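# Close the door between rooms until it latches

## Task

Push the door separating the two rooms fully closed so that it latches and stays shut without the robot holding it. At the end, no object other than the robot and the door may sit even partly within the yellow floor tape (resting on the tape itself is allowed), the coffee table must be standing upright, and the robot must not have toppled or be left leaning.

## Robot and tools

Robot: a Hello Robot Stretch 3 with one arm. It has a two-wheeled base (0.33 m long, 0.34 m wide), a lift that carries the arm up and down a mast, and a telescoping arm that reaches out to the robot's RIGHT side. The base cannot move sideways, so to bring the gripper forward you drive the base. Turning in place pivots about the point midway between the drive wheels, 0.05 m behind the front edge. With the arm retracted and the wrist folded, the turning sweep has radius 0.28 m; an unfolded, level wrist sticks out past that.

Frames: the base frame has its origin on the floor between the drive wheels, x forward, y left, z up. The odometry frame is the base frame where the scene began. hand_pose is reported in the base frame, at the point where closed fingertips meet; with wrist joints at zero its x axis is up, y points back along the arm to the mast, z toward the rear.

Tool execute_actions: argument "actions" is a list holding one action (or empty, which just reports state and images). An action may contain "base", "joints", or both, plus optional "contact_limits"; the parts start together. "base" takes exactly one command: {"translate_m": d}, a relative drive of d metres from the base's last reported position (positive forward, range -1 to 1), or {"rotate_rad": d}, a relative in-place turn (positive = counter-clockwise/left, range -3.2 to 3.2). "joints" is one dictionary of absolute targets keyed by joint name: lift_m 0 to 1.1 (arm height); arm_m 0 to 0.52 (extension); wrist_yaw_rad -1.345 to 4.42 (0 along the arm, positive toward the front, 3.0 folded over the base); wrist_pitch_rad -1.57 to 0.451 (0 level, negative tips fingers down); wrist_roll_rad -2.911 to 2.911 (0 fingers side by side); gripper_m -0.089 to 0.179 (larger is wider; actual fingertip gap is smaller, by 0.007 nearly closed up to 0.025 wide open, zero below 0.007); head_pan_rad -3.953 to 1.73 (0 forward, positive left, -1.57 looks along the arm); head_tilt_rad -1.53 to 0.419 (negative looks down). Done tolerances: ±0.004 for lift, arm and gripper, ±0.02 for yaw, roll and head, ±0.05 for pitch. "contact_limits" only accepts arm_m: a motor_effort percentage 1 to 100 at which the arm motion halts (contact_stop); lower is gentler, too low stops instantly, and values above the maximum are clipped. "cameras" picks images: head_camera, nav_camera, wrist_camera or "all"; omitted/null means all, [] none. Unknown keys or out-of-range numbers get the whole call rejected with no motion. Omitted joints or base may keep pushing toward an earlier target. No action runs past 15 s. If a result reports a stop, the remaining motion calls in that reply are skipped.

wait: "seconds" 0 to 10; commands nothing and returns state and images. zoom_image: "camera" plus "region" [x0, y0, x1, y1] in pixels of that camera's latest full image, origin top-left, at most 504 by 504. finished_scene: "scene" is the number of the current scene; it ends it irreversibly after the last command has been held, and reports success and the next task. Replying with no tool call ends everything.

Results: base_status and joint_status tell how each motion ended: "done" (for the base, wheels turned the commanded amount even if slipping), "off_target" (stopped short, possibly still pushing; for the base, something blocks it), "contact_stop", "time_out", "torque_fault" (old target dropped). The arm and lift contact-stop against firm resistance and then go slack until commanded again; a slack lift may sag under load or keep pressing. Base, wrist and head have no contact stop and keep pushing; a wrist servo under sustained strain shuts off for 10 s. on_its_own lists uncommanded behaviour; "held at" is a held target, not a position. motor_effort is percent of maximum, positive toward larger joint values (positive wheel effort pushes forward), with the peak in brackets; readings have fixed bias and noise. lidar_m: 12 distances (m) from the base origin in 30-degree sectors, first straight ahead then counter-clockwise (4th left, 7th behind, 10th right), "-" for nothing seen; plane 0.17 m high, range 0.15 to 12 m, blind to glass and the robot; the mast and low lift can hide sectors 5, 6, 9, 10. wrist_depth_mm and head_depth_mm are 7x7 grids of median depth (45-1000 mm and 280-4000 mm; head grid follows the sideways image). base_odometry is wheel-based and counts slip; heading spans -3.142 to 3.142. turned_by_wheels and turned_by_imu give turn since the last result. base_tilt gives forward/right lean in degrees, with up to about 4 degrees fixed bias.

Cameras: head_camera and nav_camera move with the head pan/tilt; wrist_camera rides on the gripper. Calibration lines give intrinsics and base-to-camera transforms, only approximately accurate.

Speed: the base is fast (0.30 m/s, 1.9 rad/s) only when stowed: lift_m under 0.30, arm_m under 0.03, wrist_yaw_rad over 2.54; otherwise 0.10 m/s and 0.63 rad/s.

Cautions: fold or unfold the wrist only with lift_m 0.32-0.95, wrist_pitch_rad -0.4 and roll near 0; after folding the lift may go down to 0.25. If yaw is below -0.4 keep pitch at -0.5 or lower. Pushing the arm into something rigid with the gripper above roughly 0.45 m, raising the contact limit, or pushing again after a contact_stop can tip the robot; so can driving while hooked on something fixed, or snagging furniture, especially reversing. If tilted, reverse the last move in small steps, free the gripper, and lower lift_m to about 0.2. To grip, command gripper_m below the object's width; to release, go at least 0.02 above the contact value. Avoid drops, slams, hard hits and knocking anything over or into the tape area. Objects may occasionally be nudged by outside forces.

Each tool is called by a JSON object that holds its "op" and its "data", one argument or row to a line.

## Session

{"op": "execute_actions", "data": {
  "actions": []
}}

Scene clock: 0.00 s.
base_odometry: x=+0.000 y=+0.000 heading=+0.000 (m, m, rad; odometry frame)
turned_by_wheels: +0.000 (rad since the last result)
turned_by_imu: +0.000 (rad since the last result)
base_tilt: forward=+0.5 right=+0.2 (deg)
lidar_m: 1.21 2.07 1.41 1.38 1.14 0.92 0.91 0.99 0.87 0.86 0.94 1.20
head_depth_mm: 1109 1110 1115 1115 1118 1122 1123 / 1142 1143 1146 1149 1149 1148 1156 / 1181 1178 1172 1177 1181 1183 1182 / 1212 1213 1214 1212 1219 1217 1218 / 2069 2888 2879 2890 2861 2887 2389 / 2062 2903 2891 2892 2920 2953 2378 / 2081 2899 2912 2940 2939 2909 2390
base_status: not commanded
joint_positions: lift_m=+0.598 arm_m=-0.001 wrist_yaw_rad=+2.879 wrist_pitch_rad=-0.618 wrist_roll_rad=-0.007 gripper_m=+0.037 head_pan_rad=-0.007 head_tilt_rad=+0.008
joint_status: not commanded
motor_effort: left_wheel=+0 right_wheel=+0 lift_m=+25 arm_m=+0 wrist_yaw_rad=+0 wrist_pitch_rad=+4 wrist_roll_rad=+0 gripper_m=+1 head_pan_rad=-1 head_tilt_rad=+2 (%)
hand_pose: x=+0.0293 y=+0.0441 z=+0.5681 quat_wxyz=(+0.301, +0.693, +0.126, +0.642) (m; base frame)
wrist_depth_mm: - - - - - - - / - - - - - - - / - - - - - - - / 917 - 938 942 936 932 952 / 800 805 - 803 815 838 818 / 701 716 - 713 705 731 739 / 639 647 - 651 636 649 646
pictures: head_camera (sideways: a quarter turn clockwise sets it upright), nav_camera (sideways: a quarter turn counterclockwise sets it upright), wrist_camera
Images, in order (width x height): head_camera 896x504, nav_camera 672x504, wrist_camera 644x364.

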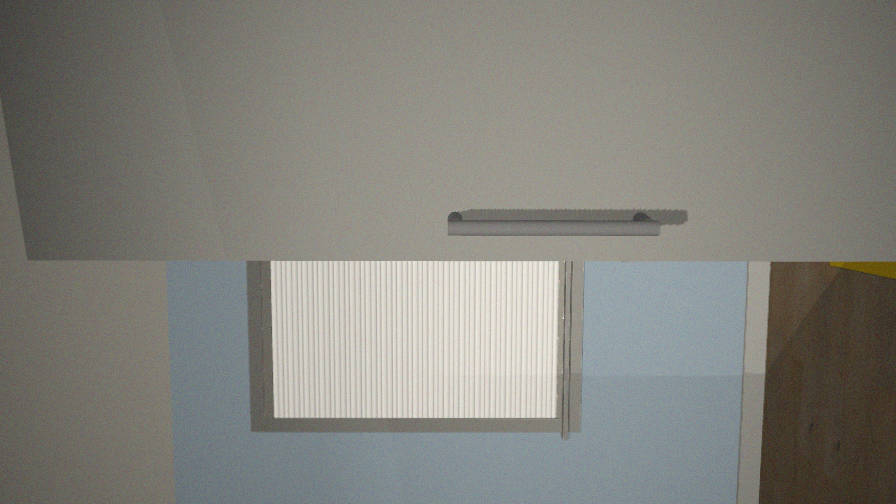

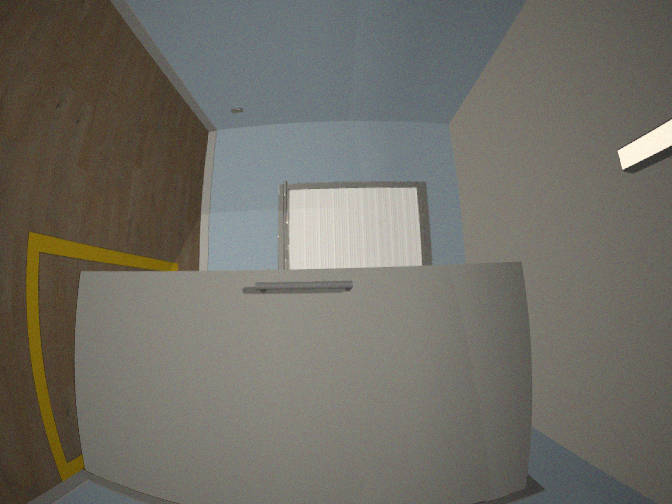

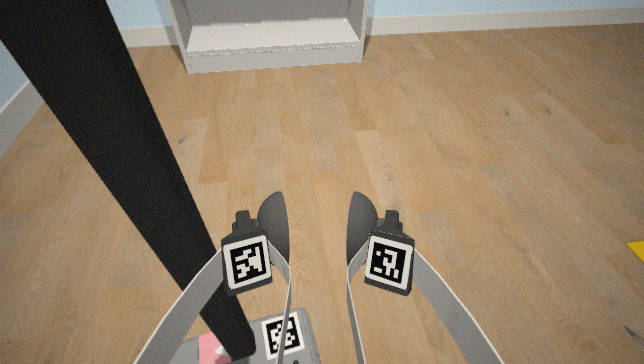

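Door hinged at the right wall (1.2,-0.87), open 90°. Look behind it first.

{"op": "execute_actions", "data": {
  "actions": [
    {"base":{"rotate_rad":0.4},"joints":{"lift_m":0.27,"wrist_pitch_rad":-0.4,"wrist_yaw_rad":3.0}}
  ],
  "cameras": []
}}

{"op": "execute_actions", "data": {
  "actions": [
    {"base":{"translate_m":1.0},"joints":{"head_pan_rad":-1.5,"head_tilt_rad":-0.6}}
  ],
  "cameras": []
}}

{"op": "execute_actions", "data": {
  "actions": [
    {"base":{"translate_m":0.5}}
  ],
  "cameras": ["nav_camera"]
}}

Scene clock: 17.43 s.
base_odometry: x=+0.000 y=+0.000 heading=+0.400 (m, m, rad; odometry frame)
turned_by_wheels: +0.400 (rad since the last result)
turned_by_imu: +0.405 (rad since the last result)
base_tilt: forward=+0.4 right=+0.2 (deg)
lidar_m: 2.31 1.41 1.38 1.27 0.94 0.91 0.95 0.89 0.86 0.90 1.21 1.20
head_depth_mm: 2055 2721 2760 2744 2740 2756 2389 / 2056 2913 2878 2939 2898 2904 2373 / 2071 3021 3062 3079 3066 3080 2389 / 2072 3135 3241 3247 3227 3224 2382 / 2063 2817 2920 2879 2914 2915 2383 / 2071 2508 2506 2517 2522 2541 2384 / 2075 2221 2201 2211 2207 2195 2162
base_status: done
joint_positions: lift_m=+0.270 arm_m=-0.001 wrist_yaw_rad=+2.997 wrist_pitch_rad=-0.418 wrist_roll_rad=-0.007 gripper_m=+0.037 head_pan_rad=-0.007 head_tilt_rad=+0.008
joint_status: all done
motor_effort: left_wheel=-2(8) right_wheel=+2(7) lift_m=+16(21) arm_m=+0(0) wrist_yaw_rad=+2(3) wrist_pitch_rad=+6(6) wrist_roll_rad=+0(0) gripper_m=+1(0) head_pan_rad=+0(1) head_tilt_rad=+2(3) (%)
hand_pose: x=+0.0111 y=+0.0779 z=+0.2831 quat_wxyz=(+0.196, +0.698, +0.097, +0.682) (m; base frame)
wrist_depth_mm: 722 - - - - - - / 762 - - - - - - / 766 - 859 854 876 886 884 / 656 666 673 681 678 683 683 / 537 547 - 545 553 552 566 / 459 478 - - 453 473 469 / - - - - 404 404 405
pictures: none
No camera images: the call's "cameras" was empty. Leave "cameras" out to get every camera's image.

Scene clock: 22.47 s.
base_odometry: x=+0.921 y=+0.389 heading=+0.400 (m, m, rad; odometry frame)
turned_by_wheels: +0.000 (rad since the last result)
turned_by_imu: +0.005 (rad since the last result)
base_tilt: forward=+0.4 right=+0.3 (deg)
lidar_m: 1.59 1.18 1.14 0.94 1.56 1.76 1.83 1.42 1.03 0.55 0.55 1.99
head_depth_mm: 743 857 1011 1231 1568 1506 1279 / 656 745 855 1014 1247 1451 1276 / 590 661 751 866 1017 1248 1275 / 528 583 651 752 874 1026 1209 / 480 525 580 663 754 873 1045 / 452 494 547 624 741 1408 1238 / 1697 1975 2198 2000 1793 1473 1259
base_status: done
joint_positions: lift_m=+0.270 arm_m=-0.001 wrist_yaw_rad=+2.998 wrist_pitch_rad=-0.417 wrist_roll_rad=-0.007 gripper_m=+0.037 head_pan_rad=-1.493 head_tilt_rad=-0.592
joint_status: all done
motor_effort: left_wheel=-1(10) right_wheel=+2(8) lift_m=+16(16) arm_m=+0(0) wrist_yaw_rad=+1(2) wrist_pitch_rad=+5(6) wrist_roll_rad=+0(0) gripper_m=+0(0) head_pan_rad=-3(29) head_tilt_rad=-4(37) (%)
hand_pose: x=+0.0110 y=+0.0780 z=+0.2832 quat_wxyz=(+0.196, +0.698, +0.097, +0.682) (m; base frame)
wrist_depth_mm: - - - - - 931 856 / - - - - - - 913 / 859 - 855 885 871 885 871 / 671 656 670 682 672 682 670 / 542 541 - 548 547 563 560 / 454 478 - - 452 467 471 / - - - - 403 405 404
pictures: none
No camera images: the call's "cameras" was empty. Leave "cameras" out to get every camera's image.

Scene clock: 25.80 s.
base_odometry: x=+1.382 y=+0.584 heading=+0.400 (m, m, rad; odometry frame)
turned_by_wheels: +0.000 (rad since the last result)
turned_by_imu: +0.002 (rad since the last result)
base_tilt: forward=+0.5 right=+0.2 (deg)
lidar_m: 1.23 0.91 0.88 0.93 1.12 2.19 2.28 1.68 0.63 1.55 1.62 1.56
head_depth_mm: 3492 3783 3164 2312 1828 1500 1278 / 3298 3813 3135 2313 1818 1501 1272 / 1607 1762 1962 2135 1815 1496 1271 / 1718 1895 2095 1956 1797 1493 1266 / 1818 2032 2272 2037 1810 1491 1259 / 1886 2084 2276 2272 1793 1485 1263 / 1750 1886 2033 2123 1789 1470 1261
base_status: done
joint_positions: lift_m=+0.270 arm_m=-0.001 wrist_yaw_rad=+2.998 wrist_pitch_rad=-0.417 wrist_roll_rad=-0.007 gripper_m=+0.037 head_pan_rad=-1.493 head_tilt_rad=-0.592
joint_status: not commanded
motor_effort: left_wheel=-1(10) right_wheel=+2(8) lift_m=+16(16) arm_m=+0(0) wrist_yaw_rad=+1(1) wrist_pitch_rad=+5(5) wrist_roll_rad=+0(0) gripper_m=+1(0) head_pan_rad=-3(4) head_tilt_rad=-4(4) (%)
hand_pose: x=+0.0109 y=+0.0781 z=+0.2833 quat_wxyz=(+0.196, +0.698, +0.097, +0.682) (m; base frame)
wrist_depth_mm: - - - 879 791 730 673 / - - - 959 854 780 719 / 852 - 859 851 886 830 766 / 659 668 666 679 681 677 675 / 539 536 - 550 549 556 555 / 458 477 - - 454 468 468 / - - - - 404 405 405
pictures: nav_camera (sideways: a quarter turn counterclockwise sets it upright)
camera_calibration (this result's frames):
nav_camera: T_world_to_cam=[[0.00281434, -0.56647, 0.824077, -1.03183], [-0.999336, -0.0315298, -0.0182607, 0.0722456], [0.0363271, -0.823479, -0.566183, 0.695882], [0, 0, 0, 1]] pos_world=[0.0498222, -0.00917989, 1.24562]
Images, in order (width x height): nav_camera 672x504.

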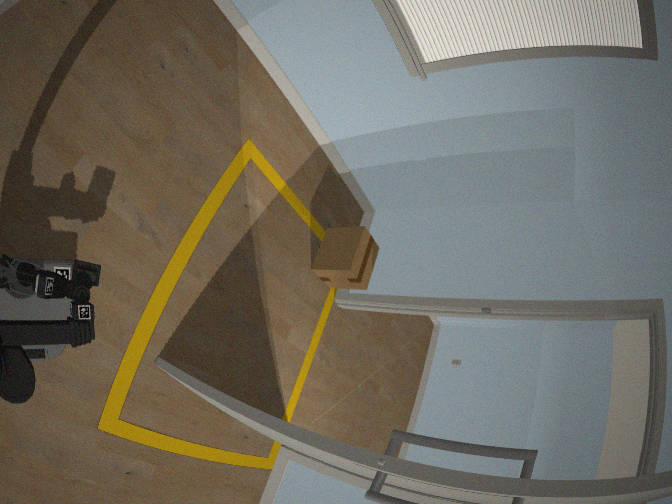

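{"op": "execute_actions", "data": {
  "actions": [
    {"base":{"translate_m":0.25}}
  ],
  "cameras": []
}}

{"op": "execute_actions", "data": {
  "actions": [
    {"base":{"rotate_rad":-2.02},"joints":{"head_pan_rad":0,"head_tilt_rad":-1.0}}
  ],
  "cameras": []
}}

{"op": "execute_actions", "data": {
  "actions": [
    {"base":{"translate_m":1.0}}
  ],
  "cameras": []
}}

{"op": "execute_actions", "data": {
  "actions": [
    {"base":{"translate_m":0.35}}
  ],
  "cameras": []
}}

{"op": "execute_actions", "data": {
  "actions": [
    {"base":{"rotate_rad":1.5}}
  ],
  "cameras": ["nav_camera"]
}}

Scene clock: 43.27 s.
base_odometry: x=+1.612 y=+0.681 heading=+0.400 (m, m, rad; odometry frame)
turned_by_wheels: +0.000 (rad since the last result)
turned_by_imu: +0.001 (rad since the last result)
base_tilt: forward=+0.5 right=+0.2 (deg)
lidar_m: 1.05 0.78 0.76 0.79 1.09 1.89 2.46 0.80 3.97 1.56 1.40 1.35
head_depth_mm: 1570 1765 2999 2330 1833 1514 1279 / 1658 1803 1960 2091 1811 1496 1281 / 1730 1916 2095 1950 1813 1489 1266 / 1847 2047 2261 2135 1814 1492 1265 / 1842 2029 2256 2286 1793 1493 1270 / 1661 1795 1960 2100 1793 1483 1269 / 1496 1608 1745 1898 1775 1478 1255
base_status: done
joint_positions: lift_m=+0.270 arm_m=-0.001 wrist_yaw_rad=+2.998 wrist_pitch_rad=-0.417 wrist_roll_rad=-0.007 gripper_m=+0.037 head_pan_rad=-1.493 head_tilt_rad=-0.592
joint_status: not commanded
motor_effort: left_wheel=-2(10) right_wheel=+2(9) lift_m=+16(16) arm_m=+0(0) wrist_yaw_rad=+2(1) wrist_pitch_rad=+5(5) wrist_roll_rad=+0(0) gripper_m=+0(0) head_pan_rad=-4(4) head_tilt_rad=-5(4) (%)
hand_pose: x=+0.0109 y=+0.0781 z=+0.2833 quat_wxyz=(+0.196, +0.698, +0.097, +0.682) (m; base frame)
wrist_depth_mm: 839 - 837 762 684 627 575 / 887 - 926 827 743 673 617 / 849 - 861 840 767 733 656 / 662 656 674 678 676 673 669 / 538 545 - 552 551 557 561 / 457 472 - - 452 470 463 / - - - - 401 401 405
pictures: none
No camera images: the call's "cameras" was empty. Leave "cameras" out to get every camera's image.

Scene clock: 45.77 s.
base_odometry: x=+1.612 y=+0.681 heading=-1.620 (m, m, rad; odometry frame)
turned_by_wheels: -2.020 (rad since the last result)
turned_by_imu: -2.033 (rad since the last result)
base_tilt: forward=+0.4 right=+0.2 (deg)
lidar_m: 1.77 1.57 1.37 1.35 0.98 0.76 0.75 0.81 1.16 2.40 2.28 0.80
head_depth_mm: 1364 945 1730 1535 1378 1243 1137 / 2391 2016 1648 1479 1371 1237 1142 / 2369 1999 1725 1527 1365 1236 1133 / 2344 2003 1730 1524 1365 1233 1127 / 2345 1974 1704 1521 1354 1222 1118 / 2344 1958 1705 1513 1353 1217 1118 / 1744 1803 1707 1499 1342 1219 1110
base_status: done
joint_positions: lift_m=+0.270 arm_m=-0.001 wrist_yaw_rad=+2.998 wrist_pitch_rad=-0.417 wrist_roll_rad=-0.007 gripper_m=+0.037 head_pan_rad=-0.007 head_tilt_rad=-0.988
joint_status: all done
motor_effort: left_wheel=+3(17) right_wheel=-1(9) lift_m=+16(16) arm_m=-1(1) wrist_yaw_rad=+1(1) wrist_pitch_rad=+5(5) wrist_roll_rad=+0(0) gripper_m=+0(0) head_pan_rad=+3(27) head_tilt_rad=-6(37) (%)
hand_pose: x=+0.0109 y=+0.0780 z=+0.2833 quat_wxyz=(+0.196, +0.698, +0.097, +0.682) (m; base frame)
wrist_depth_mm: 893 - - - - - - / 906 - - - - - - / 835 - 869 863 892 878 895 / 663 668 664 678 680 671 690 / 548 546 - 548 552 554 555 / 458 475 - - 452 463 470 / - - - - 404 403 406
pictures: none
No camera images: the call's "cameras" was empty. Leave "cameras" out to get every camera's image.

Scene clock: 50.80 s.
base_odometry: x=+1.563 y=-0.318 heading=-1.620 (m, m, rad; odometry frame)
turned_by_wheels: +0.000 (rad since the last result)
turned_by_imu: +0.005 (rad since the last result)
base_tilt: forward=+0.5 right=+0.1 (deg)
lidar_m: 2.99 0.69 0.70 1.25 1.34 1.77 1.74 1.86 0.35 0.35 0.41 0.74
head_depth_mm: 2373 2016 1752 1532 1374 1226 1109 / 2376 2034 1735 1535 1371 1237 1135 / 2355 2001 1734 1527 1369 1231 1126 / 2338 1980 1724 1512 1364 1233 1124 / 2334 1976 1723 1511 1352 1236 1123 / 2334 1958 1708 1511 1347 1224 1113 / 2295 1955 1699 1446 1345 1219 1109
base_status: done
joint_positions: lift_m=+0.270 arm_m=-0.001 wrist_yaw_rad=+2.998 wrist_pitch_rad=-0.417 wrist_roll_rad=-0.007 gripper_m=+0.037 head_pan_rad=-0.007 head_tilt_rad=-0.988
joint_status: not commanded
motor_effort: left_wheel=+2(15) right_wheel=-1(8) lift_m=+16(16) arm_m=-1(1) wrist_yaw_rad=+2(1) wrist_pitch_rad=+5(5) wrist_roll_rad=+0(0) gripper_m=+1(0) head_pan_rad=+3(3) head_tilt_rad=-5(6) (%)
hand_pose: x=+0.0109 y=+0.0780 z=+0.2833 quat_wxyz=(+0.196, +0.698, +0.097, +0.682) (m; base frame)
wrist_depth_mm: - - - - - 757 705 / - - - - - 658 588 / 845 - 865 883 874 667 655 / 656 667 685 666 672 674 696 / 539 538 - 542 555 555 554 / 457 475 - - 447 461 470 / - - - - 403 404 406
pictures: none
No camera images: the call's "cameras" was empty. Leave "cameras" out to get every camera's image.

Scene clock: 53.63 s.
base_odometry: x=+1.545 y=-0.667 heading=-1.620 (m, m, rad; odometry frame)
turned_by_wheels: +0.000 (rad since the last result)
turned_by_imu: +0.002 (rad since the last result)
base_tilt: forward=+0.4 right=+0.1 (deg)
lidar_m: 2.66 0.61 0.50 0.62 1.30 1.95 2.09 0.51 0.45 0.45 0.53 2.70
head_depth_mm: 2441 2035 1767 1543 1368 1246 1134 / 2408 2013 1743 1533 1366 1244 1130 / 2385 2001 1735 1529 1368 1237 1136 / 2369 1993 1724 1525 1356 1234 1121 / 2348 1982 1707 1512 1354 1224 1121 / 2337 1977 1708 1506 1340 1231 1111 / 2290 1943 1699 1509 1329 1212 1112
base_status: done
joint_positions: lift_m=+0.270 arm_m=-0.001 wrist_yaw_rad=+2.998 wrist_pitch_rad=-0.417 wrist_roll_rad=-0.007 gripper_m=+0.037 head_pan_rad=-0.007 head_tilt_rad=-0.989
joint_status: not commanded
motor_effort: left_wheel=+1(14) right_wheel=+0(5) lift_m=+16(16) arm_m=-1(1) wrist_yaw_rad=+2(2) wrist_pitch_rad=+5(5) wrist_roll_rad=+0(0) gripper_m=+0(0) head_pan_rad=+3(2) head_tilt_rad=-6(6) (%)
hand_pose: x=+0.0109 y=+0.0780 z=+0.2833 quat_wxyz=(+0.196, +0.698, +0.097, +0.682) (m; base frame)
wrist_depth_mm: - - - - 685 602 457 / - - - - 522 544 497 / 844 - 868 816 587 587 562 / 655 656 675 664 635 621 662 / 542 540 - 545 547 555 555 / 463 475 - - 450 470 465 / - - - - 402 407 403
pictures: none
No camera images: the call's "cameras" was empty. Leave "cameras" out to get every camera's image.

Scene clock: 55.97 s.
base_odometry: x=+1.545 y=-0.667 heading=-0.120 (m, m, rad; odometry frame)
turned_by_wheels: +1.500 (rad since the last result)
turned_by_imu: +1.509 (rad since the last result)
base_tilt: forward=+0.5 right=+0.2 (deg)
lidar_m: 0.50 1.26 1.78 2.09 0.53 0.45 0.45 0.51 2.73 2.65 0.61 0.50
head_depth_mm: 1169 1316 1302 1281 1249 1243 1138 / 1168 1389 1646 1202 1155 1244 1134 / 1172 1393 1652 1192 1150 1238 1130 / 1174 1389 1640 1522 1361 1238 1125 / 1179 1402 1624 1508 1355 1224 1113 / 1174 1389 1629 1511 1346 1224 1116 / 1176 1399 1635 1501 1345 1220 1105
base_status: done
joint_positions: lift_m=+0.270 arm_m=-0.001 wrist_yaw_rad=+2.998 wrist_pitch_rad=-0.417 wrist_roll_rad=-0.007 gripper_m=+0.037 head_pan_rad=-0.007 head_tilt_rad=-0.989
joint_status: not commanded
motor_effort: left_wheel=+0(11) right_wheel=+2(10) lift_m=+16(16) arm_m=-1(1) wrist_yaw_rad=+1(1) wrist_pitch_rad=+5(5) wrist_roll_rad=+0(0) gripper_m=+0(0) head_pan_rad=+2(1) head_tilt_rad=-7(7) (%)
hand_pose: x=+0.0109 y=+0.0780 z=+0.2833 quat_wxyz=(+0.196, +0.698, +0.097, +0.682) (m; base frame)
wrist_depth_mm: 466 - - - - - - / 479 - - - - - - / 499 - 866 874 878 875 894 / 509 616 670 662 668 679 679 / 503 541 - 554 562 552 557 / 459 474 - - 453 467 465 / - - - - 403 405 406
pictures: nav_camera (sideways: a quarter turn counterclockwise sets it upright)
camera_calibration (this result's frames):
nav_camera: T_world_to_cam=[[0.83898, -0.0469157, 0.542136, -0.669519], [-0.0564858, -0.998403, 0.00101392, 0.0413963], [0.541222, -0.0314736, -0.84029, 1.04929], [0, 0, 0, 1]] pos_world=[-0.00384932, 0.0429443, 1.24464]
Images, in order (width x height): nav_camera 672x504.

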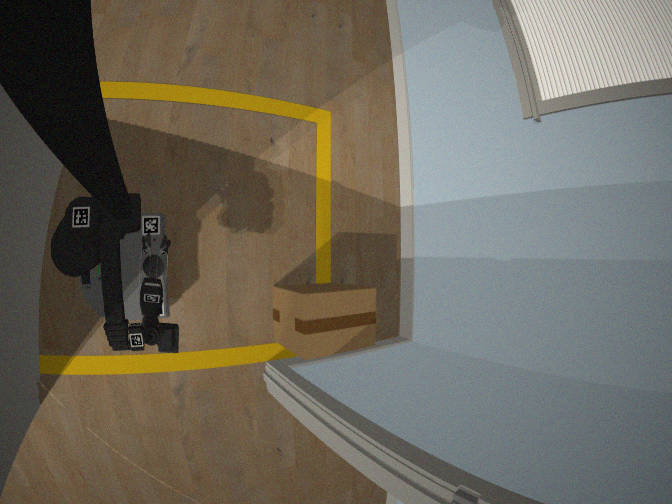

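{"op": "execute_actions", "data": {
  "actions": [
    {"base":{"rotate_rad":-0.06}}
  ],
  "cameras": []
}}

{"op": "execute_actions", "data": {
  "actions": [
    {"base":{"translate_m":0.8},"joints":{"lift_m":0.33}}
  ],
  "cameras": []
}}

{"op": "execute_actions", "data": {
  "actions": [
    {"base":{"translate_m":-0.6},"joints":{"lift_m":0.27}}
  ],
  "cameras": ["nav_camera"]
}}

Scene clock: 61.20 s.
base_odometry: x=+1.545 y=-0.667 heading=-0.180 (m, m, rad; odometry frame)
turned_by_wheels: -0.060 (rad since the last result)
turned_by_imu: -0.060 (rad since the last result)
base_tilt: forward=+0.5 right=+0.2 (deg)
lidar_m: 0.49 1.25 1.67 2.09 0.56 0.45 0.45 0.49 2.78 2.66 0.63 0.51
head_depth_mm: 1113 1131 1156 1175 1211 1250 1138 / 1192 1373 1580 1249 1307 1241 1133 / 1183 1397 1648 1191 1181 1234 1134 / 1176 1386 1638 1466 1322 1229 1124 / 1169 1382 1641 1514 1352 1231 1115 / 1168 1373 1621 1501 1357 1223 1113 / 1159 1372 1614 1496 1343 1216 1111
base_status: done
joint_positions: lift_m=+0.270 arm_m=-0.001 wrist_yaw_rad=+2.998 wrist_pitch_rad=-0.417 wrist_roll_rad=-0.007 gripper_m=+0.037 head_pan_rad=-0.007 head_tilt_rad=-0.989
joint_status: not commanded
motor_effort: left_wheel=+3(11) right_wheel=-1(6) lift_m=+16(16) arm_m=-1(1) wrist_yaw_rad=+1(1) wrist_pitch_rad=+5(5) wrist_roll_rad=+0(0) gripper_m=+0(0) head_pan_rad=+1(2) head_tilt_rad=-6(7) (%)
hand_pose: x=+0.0109 y=+0.0780 z=+0.2833 quat_wxyz=(+0.196, +0.698, +0.097, +0.682) (m; base frame)
wrist_depth_mm: - - - - - - - / - - - - - - - / 525 - 851 851 887 863 895 / 523 635 668 668 675 678 682 / 512 548 - 550 550 557 551 / 455 472 - - 448 468 463 / - - - - 401 404 409
pictures: none
No camera images: the call's "cameras" was empty. Leave "cameras" out to get every camera's image.

Scene clock: 69.80 s.
base_odometry: x=+2.332 y=-0.811 heading=-0.180 (m, m, rad; odometry frame)
turned_by_wheels: +0.000 (rad since the last result)
turned_by_imu: -0.308 (rad since the last result)
base_tilt: forward=+0.5 right=+0.1 (deg)
lidar_m: 0.15 0.47 0.52 0.85 2.17 2.42 1.19 1.20 0.41 0.35 0.15 -
head_depth_mm: 500 553 602 664 737 827 932 / 503 604 712 822 937 970 909 / 484 578 719 945 1166 965 889 / 464 554 678 877 1226 976 1073 / 447 528 641 817 1126 1224 1118 / 431 505 609 767 1037 1218 1115 / 416 485 578 721 952 1197 1113
base_status: done
joint_positions: lift_m=+0.330 arm_m=-0.001 wrist_yaw_rad=+2.998 wrist_pitch_rad=-0.417 wrist_roll_rad=-0.007 gripper_m=+0.037 head_pan_rad=-0.007 head_tilt_rad=-0.989
joint_status: all done
on_its_own: right_wheel is at rest, and its effort (+19) is outside its rest range (-18 to +18)
motor_effort: left_wheel=+13(22) right_wheel=+19(48) lift_m=+33(36) arm_m=-1(1) wrist_yaw_rad=+1(1) wrist_pitch_rad=+5(5) wrist_roll_rad=+0(0) gripper_m=+0(0) head_pan_rad=+3(2) head_tilt_rad=-6(6) (%)
hand_pose: x=+0.0109 y=+0.0781 z=+0.3425 quat_wxyz=(+0.196, +0.698, +0.097, +0.682) (m; base frame)
wrist_depth_mm: - - - 877 611 457 370 / - - - - 655 475 385 / - - - 924 679 498 397 / 757 755 756 764 714 529 418 / 616 624 - 632 633 543 431 / 523 529 - 531 517 518 441 / 455 - - - 464 465 440
pictures: none
No camera images: the call's "cameras" was empty. Leave "cameras" out to get every camera's image.

Scene clock: 73.80 s.
base_odometry: x=+1.742 y=-0.703 heading=-0.180 (m, m, rad; odometry frame)
turned_by_wheels: +0.000 (rad since the last result)
turned_by_imu: -0.002 (rad since the last result)
base_tilt: forward=+0.4 right=+0.2 (deg)
lidar_m: 0.65 1.03 1.16 1.85 1.97 0.65 0.60 0.60 0.74 2.79 0.62 0.60
head_depth_mm: 808 877 956 1055 1187 1248 1139 / 948 1043 1157 1249 1346 1242 1133 / 1095 1257 1318 1230 1370 1241 1137 / 1073 1274 1401 1253 1361 1229 1122 / 1035 1215 1484 1512 1343 1224 1121 / 997 1175 1408 1506 1348 1218 1114 / 963 1124 1340 1486 1349 1217 1118
base_status: done
joint_positions: lift_m=+0.270 arm_m=-0.001 wrist_yaw_rad=+2.998 wrist_pitch_rad=-0.417 wrist_roll_rad=-0.007 gripper_m=+0.037 head_pan_rad=-0.007 head_tilt_rad=-0.989
joint_status: all done
motor_effort: left_wheel=+1(10) right_wheel=+0(16) lift_m=+16(29) arm_m=-1(1) wrist_yaw_rad=+1(1) wrist_pitch_rad=+5(5) wrist_roll_rad=+0(0) gripper_m=+1(0) head_pan_rad=+1(1) head_tilt_rad=-6(5) (%)
hand_pose: x=+0.0109 y=+0.0781 z=+0.2834 quat_wxyz=(+0.196, +0.698, +0.097, +0.682) (m; base frame)
wrist_depth_mm: - - - - - - 780 / - - - - - - 807 / 838 - 853 871 878 877 805 / 659 667 668 674 684 679 672 / 548 542 - 552 551 556 551 / 461 477 - - 451 470 471 / - - - - 405 400 408
pictures: nav_camera (sideways: a quarter turn counterclockwise sets it upright)
camera_calibration (this result's frames):
nav_camera: T_world_to_cam=[[0.839196, -0.0468239, 0.54181, -0.669095], [-0.0563745, -0.998409, 0.00103324, 0.0413705], [0.540899, -0.0314113, -0.840501, 1.04957], [0, 0, 0, 1]] pos_world=[-0.00387634, 0.0429433, 1.24464]
Images, in order (width x height): nav_camera 672x504.

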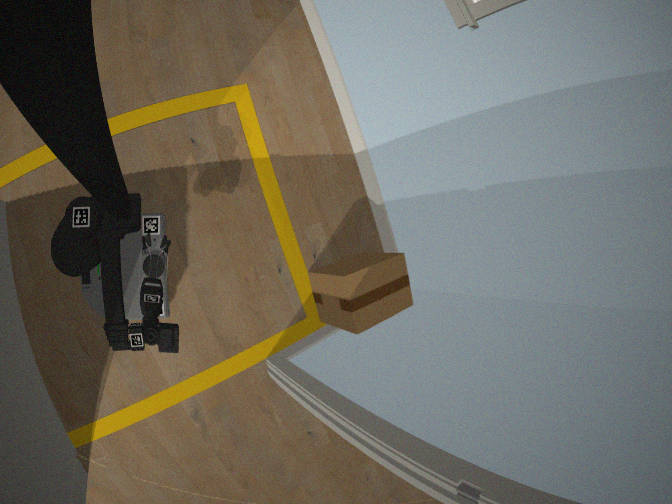

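{"op": "execute_actions", "data": {
  "actions": [
    {"base":{"rotate_rad":2.22}}
  ],
  "cameras": []
}}

{"op": "execute_actions", "data": {
  "actions": [
    {"base":{"translate_m":0.96}}
  ],
  "cameras": []
}}

{"op": "execute_actions", "data": {
  "actions": [
    {"base":{"rotate_rad":1.59}}
  ],
  "cameras": []
}}

{"op": "execute_actions", "data": {
  "actions": [
    {"base":{"translate_m":0.9}}
  ],
  "cameras": []
}}

{"op": "execute_actions", "data": {
  "actions": [
    {"base":{"rotate_rad":2.15}}
  ],
  "cameras": []
}}

{"op": "execute_actions", "data": {
  "actions": [
    {"base":{"translate_m":1.0},"joints":{"lift_m":0.33}}
  ],
  "cameras": ["nav_camera"]
}}

Scene clock: 86.97 s.
base_odometry: x=+1.742 y=-0.703 heading=+2.040 (m, m, rad; odometry frame)
turned_by_wheels: +2.220 (rad since the last result)
turned_by_imu: +2.235 (rad since the last result)
base_tilt: forward=+0.5 right=+0.2 (deg)
lidar_m: 1.98 0.62 0.60 0.61 0.82 2.77 0.60 0.65 0.65 1.04 1.23 1.97
head_depth_mm: 1860 2004 1746 1538 1376 1241 1140 / 1901 1991 1730 1530 1376 1241 1135 / 1958 1999 1729 1530 1371 1233 1134 / 2000 1982 1715 1521 1364 1231 1127 / 2086 1974 1714 1514 1353 1221 1123 / 2143 1960 1705 1506 1350 1224 1114 / 2149 1970 1693 1496 1328 1220 1109
base_status: done
joint_positions: lift_m=+0.270 arm_m=-0.001 wrist_yaw_rad=+2.998 wrist_pitch_rad=-0.417 wrist_roll_rad=-0.007 gripper_m=+0.037 head_pan_rad=-0.007 head_tilt_rad=-0.989
joint_status: not commanded
motor_effort: left_wheel=-1(10) right_wheel=+2(11) lift_m=+16(16) arm_m=-1(1) wrist_yaw_rad=+2(1) wrist_pitch_rad=+5(5) wrist_roll_rad=+0(0) gripper_m=+1(0) head_pan_rad=+2(2) head_tilt_rad=-6(6) (%)
hand_pose: x=+0.0109 y=+0.0781 z=+0.2834 quat_wxyz=(+0.196, +0.698, +0.097, +0.682) (m; base frame)
wrist_depth_mm: - - 652 593 549 509 471 / - - 711 649 594 547 512 / 861 - 771 721 660 595 569 / 669 661 663 676 675 640 660 / 542 545 - 548 550 558 561 / 464 472 - - 451 470 470 / - - - - 402 403 404
pictures: none
No camera images: the call's "cameras" was empty. Leave "cameras" out to get every camera's image.

Scene clock: 91.87 s.
base_odometry: x=+1.308 y=+0.153 heading=+2.040 (m, m, rad; odometry frame)
turned_by_wheels: +0.000 (rad since the last result)
turned_by_imu: +0.005 (rad since the last result)
base_tilt: forward=+0.5 right=+0.2 (deg)
lidar_m: 1.06 1.27 2.02 2.43 0.52 0.52 1.55 1.47 1.32 1.33 1.20 1.06
head_depth_mm: 978 1128 1363 1519 1382 1251 1137 / 1001 1170 1404 1529 1372 1240 1130 / 1030 1215 1461 1525 1369 1239 1139 / 1061 1258 1529 1521 1356 1232 1123 / 1101 1299 1596 1520 1349 1226 1119 / 1125 1353 1623 1513 1352 1223 1115 / 1166 1411 1635 1509 1354 1219 1111
base_status: done
joint_positions: lift_m=+0.270 arm_m=-0.001 wrist_yaw_rad=+2.998 wrist_pitch_rad=-0.417 wrist_roll_rad=-0.007 gripper_m=+0.037 head_pan_rad=-0.007 head_tilt_rad=-0.989
joint_status: not commanded
motor_effort: left_wheel=-2(10) right_wheel=+2(8) lift_m=+16(16) arm_m=-1(1) wrist_yaw_rad=+0(1) wrist_pitch_rad=+5(5) wrist_roll_rad=+0(0) gripper_m=+0(0) head_pan_rad=+3(2) head_tilt_rad=-6(6) (%)
hand_pose: x=+0.0109 y=+0.0781 z=+0.2834 quat_wxyz=(+0.196, +0.698, +0.097, +0.682) (m; base frame)
wrist_depth_mm: - - - - - - - / - - - - - - - / 857 - 871 861 875 882 888 / 664 659 670 661 678 682 686 / 502 548 - 548 551 557 558 / 458 472 - - 452 465 474 / - - - - 401 407 404
pictures: none
No camera images: the call's "cameras" was empty. Leave "cameras" out to get every camera's image.

Scene clock: 94.13 s.
base_odometry: x=+1.308 y=+0.153 heading=-2.654 (m, m, rad; odometry frame)
turned_by_wheels: +1.590 (rad since the last result)
turned_by_imu: +1.599 (rad since the last result)
base_tilt: forward=+0.4 right=+0.2 (deg)
lidar_m: 2.44 0.52 0.54 1.55 1.48 1.33 1.33 1.19 1.06 1.06 1.27 2.01
head_depth_mm: 2260 2022 1747 1545 1381 1243 1136 / 2281 2011 1748 1531 1382 1247 1136 / 2277 1999 1724 1526 1368 1242 1138 / 2347 1975 1720 1519 1361 1232 1129 / 2340 1969 1714 1519 1354 1229 1116 / 2321 1952 1704 1512 1348 1222 1110 / 2323 1960 1700 1502 1342 1221 1113
base_status: done
joint_positions: lift_m=+0.270 arm_m=-0.001 wrist_yaw_rad=+2.998 wrist_pitch_rad=-0.417 wrist_roll_rad=-0.007 gripper_m=+0.037 head_pan_rad=-0.007 head_tilt_rad=-0.989
joint_status: not commanded
motor_effort: left_wheel=-2(12) right_wheel=+2(12) lift_m=+16(16) arm_m=-1(1) wrist_yaw_rad=+0(1) wrist_pitch_rad=+5(5) wrist_roll_rad=+0(0) gripper_m=+0(1) head_pan_rad=+2(2) head_tilt_rad=-6(6) (%)
hand_pose: x=+0.0109 y=+0.0780 z=+0.2834 quat_wxyz=(+0.196, +0.698, +0.097, +0.682) (m; base frame)
wrist_depth_mm: - - - - - 671 - / - - - - - 586 - / 854 - 862 896 892 667 878 / 667 659 669 670 677 642 691 / 548 545 - 548 558 559 555 / 458 471 - - 452 468 473 / - - - - 406 406 404
pictures: none
No camera images: the call's "cameras" was empty. Leave "cameras" out to get every camera's image.

Scene clock: 98.90 s.
base_odometry: x=+0.513 y=-0.268 heading=-2.654 (m, m, rad; odometry frame)
turned_by_wheels: +0.000 (rad since the last result)
turned_by_imu: +0.004 (rad since the last result)
base_tilt: forward=+0.5 right=+0.2 (deg)
lidar_m: 1.58 1.31 1.17 0.87 0.63 0.61 2.18 1.51 1.35 1.07 1.44 1.58
head_depth_mm: 1471 1720 1746 1536 1368 1249 1130 / 1518 1766 1739 1540 1360 1244 1132 / 1557 1836 1751 1531 1364 1234 1134 / 1609 1862 1719 1524 1358 1231 1130 / 1670 1899 1724 1516 1348 1227 1110 / 1721 1904 1706 1505 1344 1222 1116 / 1776 1943 1698 1503 1346 1223 1115
base_status: done
joint_positions: lift_m=+0.270 arm_m=-0.001 wrist_yaw_rad=+2.998 wrist_pitch_rad=-0.417 wrist_roll_rad=-0.007 gripper_m=+0.037 head_pan_rad=-0.007 head_tilt_rad=-0.989
joint_status: not commanded
motor_effort: left_wheel=-1(10) right_wheel=+2(10) lift_m=+16(16) arm_m=-1(2) wrist_yaw_rad=+2(1) wrist_pitch_rad=+5(5) wrist_roll_rad=+0(0) gripper_m=+0(1) head_pan_rad=+2(2) head_tilt_rad=-7(6) (%)
hand_pose: x=+0.0109 y=+0.0780 z=+0.2834 quat_wxyz=(+0.196, +0.698, +0.097, +0.682) (m; base frame)
wrist_depth_mm: 499 - 943 - - - 968 / 524 - - - - - - / 549 - 865 875 878 864 894 / 567 635 672 675 678 685 689 / 544 543 - 551 556 554 554 / 456 479 - - 448 465 467 / - - - - 402 402 403
pictures: none
No camera images: the call's "cameras" was empty. Leave "cameras" out to get every camera's image.

Scene clock: 101.53 s.
base_odometry: x=+0.513 y=-0.268 heading=-0.504 (m, m, rad; odometry frame)
turned_by_wheels: +2.150 (rad since the last result)
turned_by_imu: +2.163 (rad since the last result)
base_tilt: forward=+0.4 right=+0.2 (deg)
lidar_m: 0.62 0.61 2.19 1.47 1.34 1.07 1.44 1.58 1.59 1.28 1.17 0.83
head_depth_mm: 800 990 1292 1539 1379 1249 1136 / 743 911 1159 1489 1369 1243 1130 / 697 842 1053 1416 1356 1235 1133 / 658 783 964 1251 1360 1225 1128 / 620 732 890 1133 1336 1222 1116 / 588 685 823 1021 1310 1222 1115 / 516 645 767 1450 1345 1218 1108
base_status: done
joint_positions: lift_m=+0.270 arm_m=-0.001 wrist_yaw_rad=+2.998 wrist_pitch_rad=-0.417 wrist_roll_rad=-0.007 gripper_m=+0.037 head_pan_rad=-0.007 head_tilt_rad=-0.989
joint_status: not commanded
motor_effort: left_wheel=-2(11) right_wheel=+2(11) lift_m=+16(16) arm_m=-2(2) wrist_yaw_rad=+1(1) wrist_pitch_rad=+5(5) wrist_roll_rad=+0(0) gripper_m=+0(0) head_pan_rad=+2(2) head_tilt_rad=-6(6) (%)
hand_pose: x=+0.0109 y=+0.0780 z=+0.2834 quat_wxyz=(+0.196, +0.698, +0.097, +0.682) (m; base frame)
wrist_depth_mm: 945 - - - - - - / - - - - - - - / 873 - 841 874 868 884 887 / 668 671 677 677 676 690 684 / 543 542 - 554 556 549 555 / 457 475 - - 449 474 470 / - - - - 403 402 405
pictures: none
No camera images: the call's "cameras" was empty. Leave "cameras" out to get every camera's image.

Scene clock: 112.60 s.
base_odometry: x=+1.389 y=-0.751 heading=-0.504 (m, m, rad; odometry frame)
turned_by_wheels: +0.000 (rad since the last result)
turned_by_imu: +0.008 (rad since the last result)
base_tilt: forward=+0.4 right=+0.1 (deg)
lidar_m: - - 0.15 1.75 1.96 1.96 2.40 2.36 0.93 0.26 0.15 -
head_depth_mm: - - - - - - 528 / - - - - - - 472 / - - - - - - 502 / - - - - - - 530 / - - - - - - 493 / - - - - - - 597 / - - - - - - 665
base_status: done
joint_positions: lift_m=+0.330 arm_m=-0.001 wrist_yaw_rad=+3.003 wrist_pitch_rad=-0.417 wrist_roll_rad=-0.007 gripper_m=+0.037 head_pan_rad=-0.004 head_tilt_rad=-0.992
joint_status: all done
motor_effort: left_wheel=+0(57) right_wheel=+1(9) lift_m=+33(36) arm_m=-2(2) wrist_yaw_rad=-2(3) wrist_pitch_rad=+5(5) wrist_roll_rad=+0(0) gripper_m=+0(2) head_pan_rad=+1(2) head_tilt_rad=-3(5) (%)
hand_pose: x=+0.0099 y=+0.0782 z=+0.3425 quat_wxyz=(+0.194, +0.698, +0.099, +0.683) (m; base frame)
wrist_depth_mm: - - - - 209 122 86 / - - - - 214 124 87 / - - - - 217 125 88 / 756 757 758 767 223 127 89 / 619 617 - 632 188 129 90 / 519 529 - 537 234 130 90 / 456 - - - 240 124 91
pictures: nav_camera (sideways: a quarter turn counterclockwise sets it upright)
camera_calibration (this result's frames):
nav_camera: T_world_to_cam=[[0.8411, -0.0446385, 0.539034, -0.665491], [-0.0537622, -0.998553, 0.00119749, 0.0411407], [0.538201, -0.0299869, -0.842283, 1.0519], [0, 0, 0, 1]] pos_world=[-0.00417752, 0.0429179, 1.24467]
Images, in order (width x height): nav_camera 672x504.

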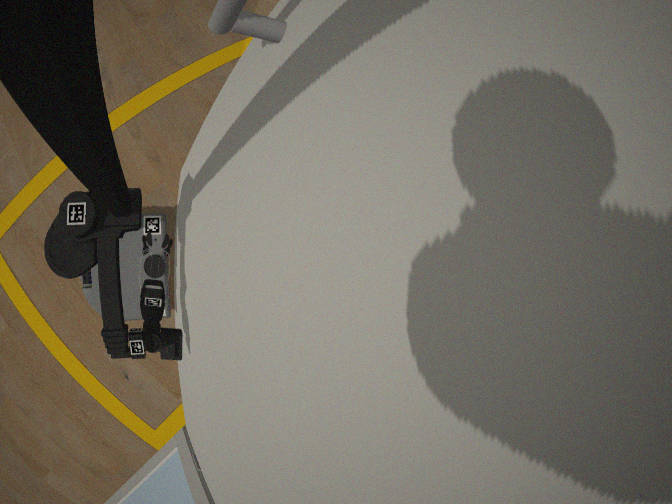

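{"op": "execute_actions", "data": {
  "actions": [
    {"base":{"translate_m":0.3}}
  ],
  "cameras": []
}}

{"op": "execute_actions", "data": {
  "actions": [
    {"base":{"rotate_rad":-0.9}}
  ],
  "cameras": []
}}

{"op": "execute_actions", "data": {
  "actions": [
    {"base":{"translate_m":0.35}}
  ],
  "cameras": []
}}

{"op": "execute_actions", "data": {
  "actions": [
    {"base":{"translate_m":-0.3}}
  ],
  "cameras": ["nav_camera"]
}}

Scene clock: 121.70 s.
base_odometry: x=+1.652 y=-0.896 heading=-0.504 (m, m, rad; odometry frame)
turned_by_wheels: +0.000 (rad since the last result)
turned_by_imu: -0.021 (rad since the last result)
base_tilt: forward=+0.5 right=+0.2 (deg)
lidar_m: 0.16 0.23 1.18 1.44 2.15 2.16 2.59 2.58 0.52 0.21 0.16 0.16
head_depth_mm: - - - - - 329 497 / - - - - 295 376 607 / - - - - 317 451 841 / - - - - 350 565 1100 / - - - 307 414 754 1132 / - - - 330 508 1173 1118 / - - 297 384 686 1216 1116
base_status: done
joint_positions: lift_m=+0.330 arm_m=-0.001 wrist_yaw_rad=+2.997 wrist_pitch_rad=-0.417 wrist_roll_rad=-0.006 gripper_m=+0.037 head_pan_rad=-0.004 head_tilt_rad=-0.992
joint_status: not commanded
motor_effort: left_wheel=+1(30) right_wheel=+0(31) lift_m=+30(33) arm_m=-2(2) wrist_yaw_rad=+2(8) wrist_pitch_rad=+5(5) wrist_roll_rad=+0(1) gripper_m=+0(0) head_pan_rad=+0(1) head_tilt_rad=-4(4) (%)
hand_pose: x=+0.0112 y=+0.0780 z=+0.3427 quat_wxyz=(+0.196, +0.698, +0.097, +0.682) (m; base frame)
wrist_depth_mm: - - - - - 976 836 / - - - - - - 873 / - - - - - - 902 / 762 759 761 766 787 760 274 / 625 611 - 620 634 633 255 / 525 530 - 529 519 500 238 / 453 - - - 460 352 224
pictures: none
No camera images: the call's "cameras" was empty. Leave "cameras" out to get every camera's image.

Scene clock: 124.10 s.
base_odometry: x=+1.652 y=-0.896 heading=-1.404 (m, m, rad; odometry frame)
turned_by_wheels: -0.900 (rad since the last result)
turned_by_imu: -0.910 (rad since the last result)
base_tilt: forward=+0.5 right=+0.2 (deg)
lidar_m: 0.16 0.16 0.17 0.28 1.21 1.63 2.15 2.23 2.70 1.54 0.36 0.19
head_depth_mm: - - - 319 488 1197 1135 / - - - 301 423 910 1143 / - - - - 375 712 1127 / - - - - 342 584 1116 / - - - - 322 494 1093 / - - - - 304 429 896 / - - - - - 380 734
base_status: done
joint_positions: lift_m=+0.330 arm_m=-0.001 wrist_yaw_rad=+2.997 wrist_pitch_rad=-0.417 wrist_roll_rad=-0.006 gripper_m=+0.037 head_pan_rad=-0.004 head_tilt_rad=-0.992
joint_status: not commanded
motor_effort: left_wheel=+3(8) right_wheel=-1(5) lift_m=+31(30) arm_m=-2(2) wrist_yaw_rad=+2(2) wrist_pitch_rad=+5(5) wrist_roll_rad=+0(0) gripper_m=+0(1) head_pan_rad=+1(0) head_tilt_rad=-4(5) (%)
hand_pose: x=+0.0111 y=+0.0780 z=+0.3427 quat_wxyz=(+0.196, +0.698, +0.097, +0.682) (m; base frame)
wrist_depth_mm: 929 - - 323 220 166 134 / - - - 351 233 174 138 / - - - 387 248 182 143 / 758 770 767 426 264 192 149 / 616 628 - 509 262 201 155 / 528 531 - 516 312 212 162 / 456 - - - 346 214 168
pictures: none
No camera images: the call's "cameras" was empty. Leave "cameras" out to get every camera's image.

Scene clock: 128.63 s.
base_odometry: x=+1.710 y=-1.241 heading=-1.403 (m, m, rad; odometry frame)
turned_by_wheels: +0.000 (rad since the last result)
turned_by_imu: -0.003 (rad since the last result)
base_tilt: forward=+0.4 right=+0.2 (deg)
lidar_m: - - 0.15 0.19 0.74 1.62 2.46 2.49 2.70 0.23 0.15 -
head_depth_mm: - - - - - - 892 / - - - - - - - / - - - - - - 1085 / - - - - - - 729 / - - - - - - 586 / - - - - - - 674 / - - - - - - 602
base_status: done
joint_positions: lift_m=+0.330 arm_m=-0.001 wrist_yaw_rad=+3.006 wrist_pitch_rad=-0.417 wrist_roll_rad=-0.006 gripper_m=+0.037 head_pan_rad=+0.002 head_tilt_rad=-1.004
joint_status: not commanded
on_its_own: left_wheel is at rest, and its effort (+29) is outside its rest range (-18 to +18)
motor_effort: left_wheel=+29(78) right_wheel=+8(25) lift_m=+29(30) arm_m=-2(2) wrist_yaw_rad=-5(6) wrist_pitch_rad=+5(6) wrist_roll_rad=-1(0) gripper_m=+1(2) head_pan_rad=-2(8) head_tilt_rad=+2(6) (%)
hand_pose: x=+0.0091 y=+0.0782 z=+0.3427 quat_wxyz=(+0.193, +0.698, +0.100, +0.683) (m; base frame)
wrist_depth_mm: 942 - - 301 127 81 59 / - - 707 325 132 82 60 / - - 763 356 136 84 61 / 753 759 777 395 141 86 62 / 619 618 - 518 133 88 63 / 524 530 - 479 147 90 64 / 456 - - - 162 87 65
pictures: none
No camera images: the call's "cameras" was empty. Leave "cameras" out to get every camera's image.

Scene clock: 132.87 s.
base_odometry: x=+1.660 y=-0.945 heading=-1.403 (m, m, rad; odometry frame)
turned_by_wheels: +0.000 (rad since the last result)
turned_by_imu: -0.001 (rad since the last result)
base_tilt: forward=+0.5 right=+0.2 (deg)
lidar_m: 0.35 0.36 0.49 0.72 1.20 1.61 2.16 2.23 2.71 1.52 0.52 0.37
head_depth_mm: 317 378 465 604 868 1225 1131 / 316 376 462 602 861 1214 1146 / 315 375 460 597 849 1217 1131 / 314 372 458 593 838 1202 1132 / 313 371 455 587 832 1186 1127 / 311 368 453 585 824 1188 1112 / 309 367 450 579 814 1184 1109
base_status: done
joint_positions: lift_m=+0.330 arm_m=-0.001 wrist_yaw_rad=+3.003 wrist_pitch_rad=-0.417 wrist_roll_rad=-0.006 gripper_m=+0.037 head_pan_rad=+0.003 head_tilt_rad=-1.001
joint_status: not commanded
motor_effort: left_wheel=+1(23) right_wheel=+0(5) lift_m=+28(29) arm_m=-2(2) wrist_yaw_rad=-2(4) wrist_pitch_rad=+5(5) wrist_roll_rad=+0(1) gripper_m=+0(2) head_pan_rad=-2(2) head_tilt_rad=+1(2) (%)
hand_pose: x=+0.0098 y=+0.0781 z=+0.3427 quat_wxyz=(+0.194, +0.698, +0.099, +0.682) (m; base frame)
wrist_depth_mm: 936 - - - 706 447 330 / - - - 760 720 459 337 / - - - 834 748 470 343 / 768 756 771 762 711 480 351 / 615 621 - 630 621 491 354 / 524 528 - 536 519 507 362 / 453 - - - 462 458 367
pictures: nav_camera (sideways: a quarter turn counterclockwise sets it upright)
camera_calibration (this result's frames):
nav_camera: T_world_to_cam=[[0.845813, -0.0390521, 0.532048, -0.656419], [-0.0471321, -0.998887, 0.00160929, 0.0405642], [0.531393, -0.0264377, -0.846713, 1.0577], [0, 0, 0, 1]] pos_world=[-0.00493527, 0.0428476, 1.24475]
Images, in order (width x height): nav_camera 672x504.

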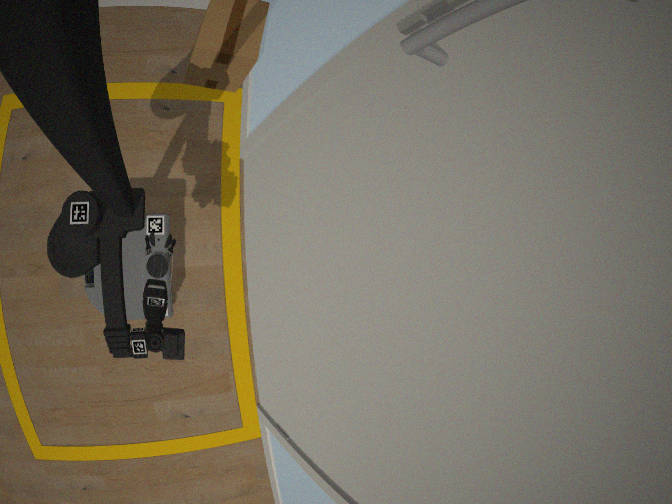

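{"op": "finished_scene", "data": {
  "scene": 1
}}

The scene is finished: the task was done.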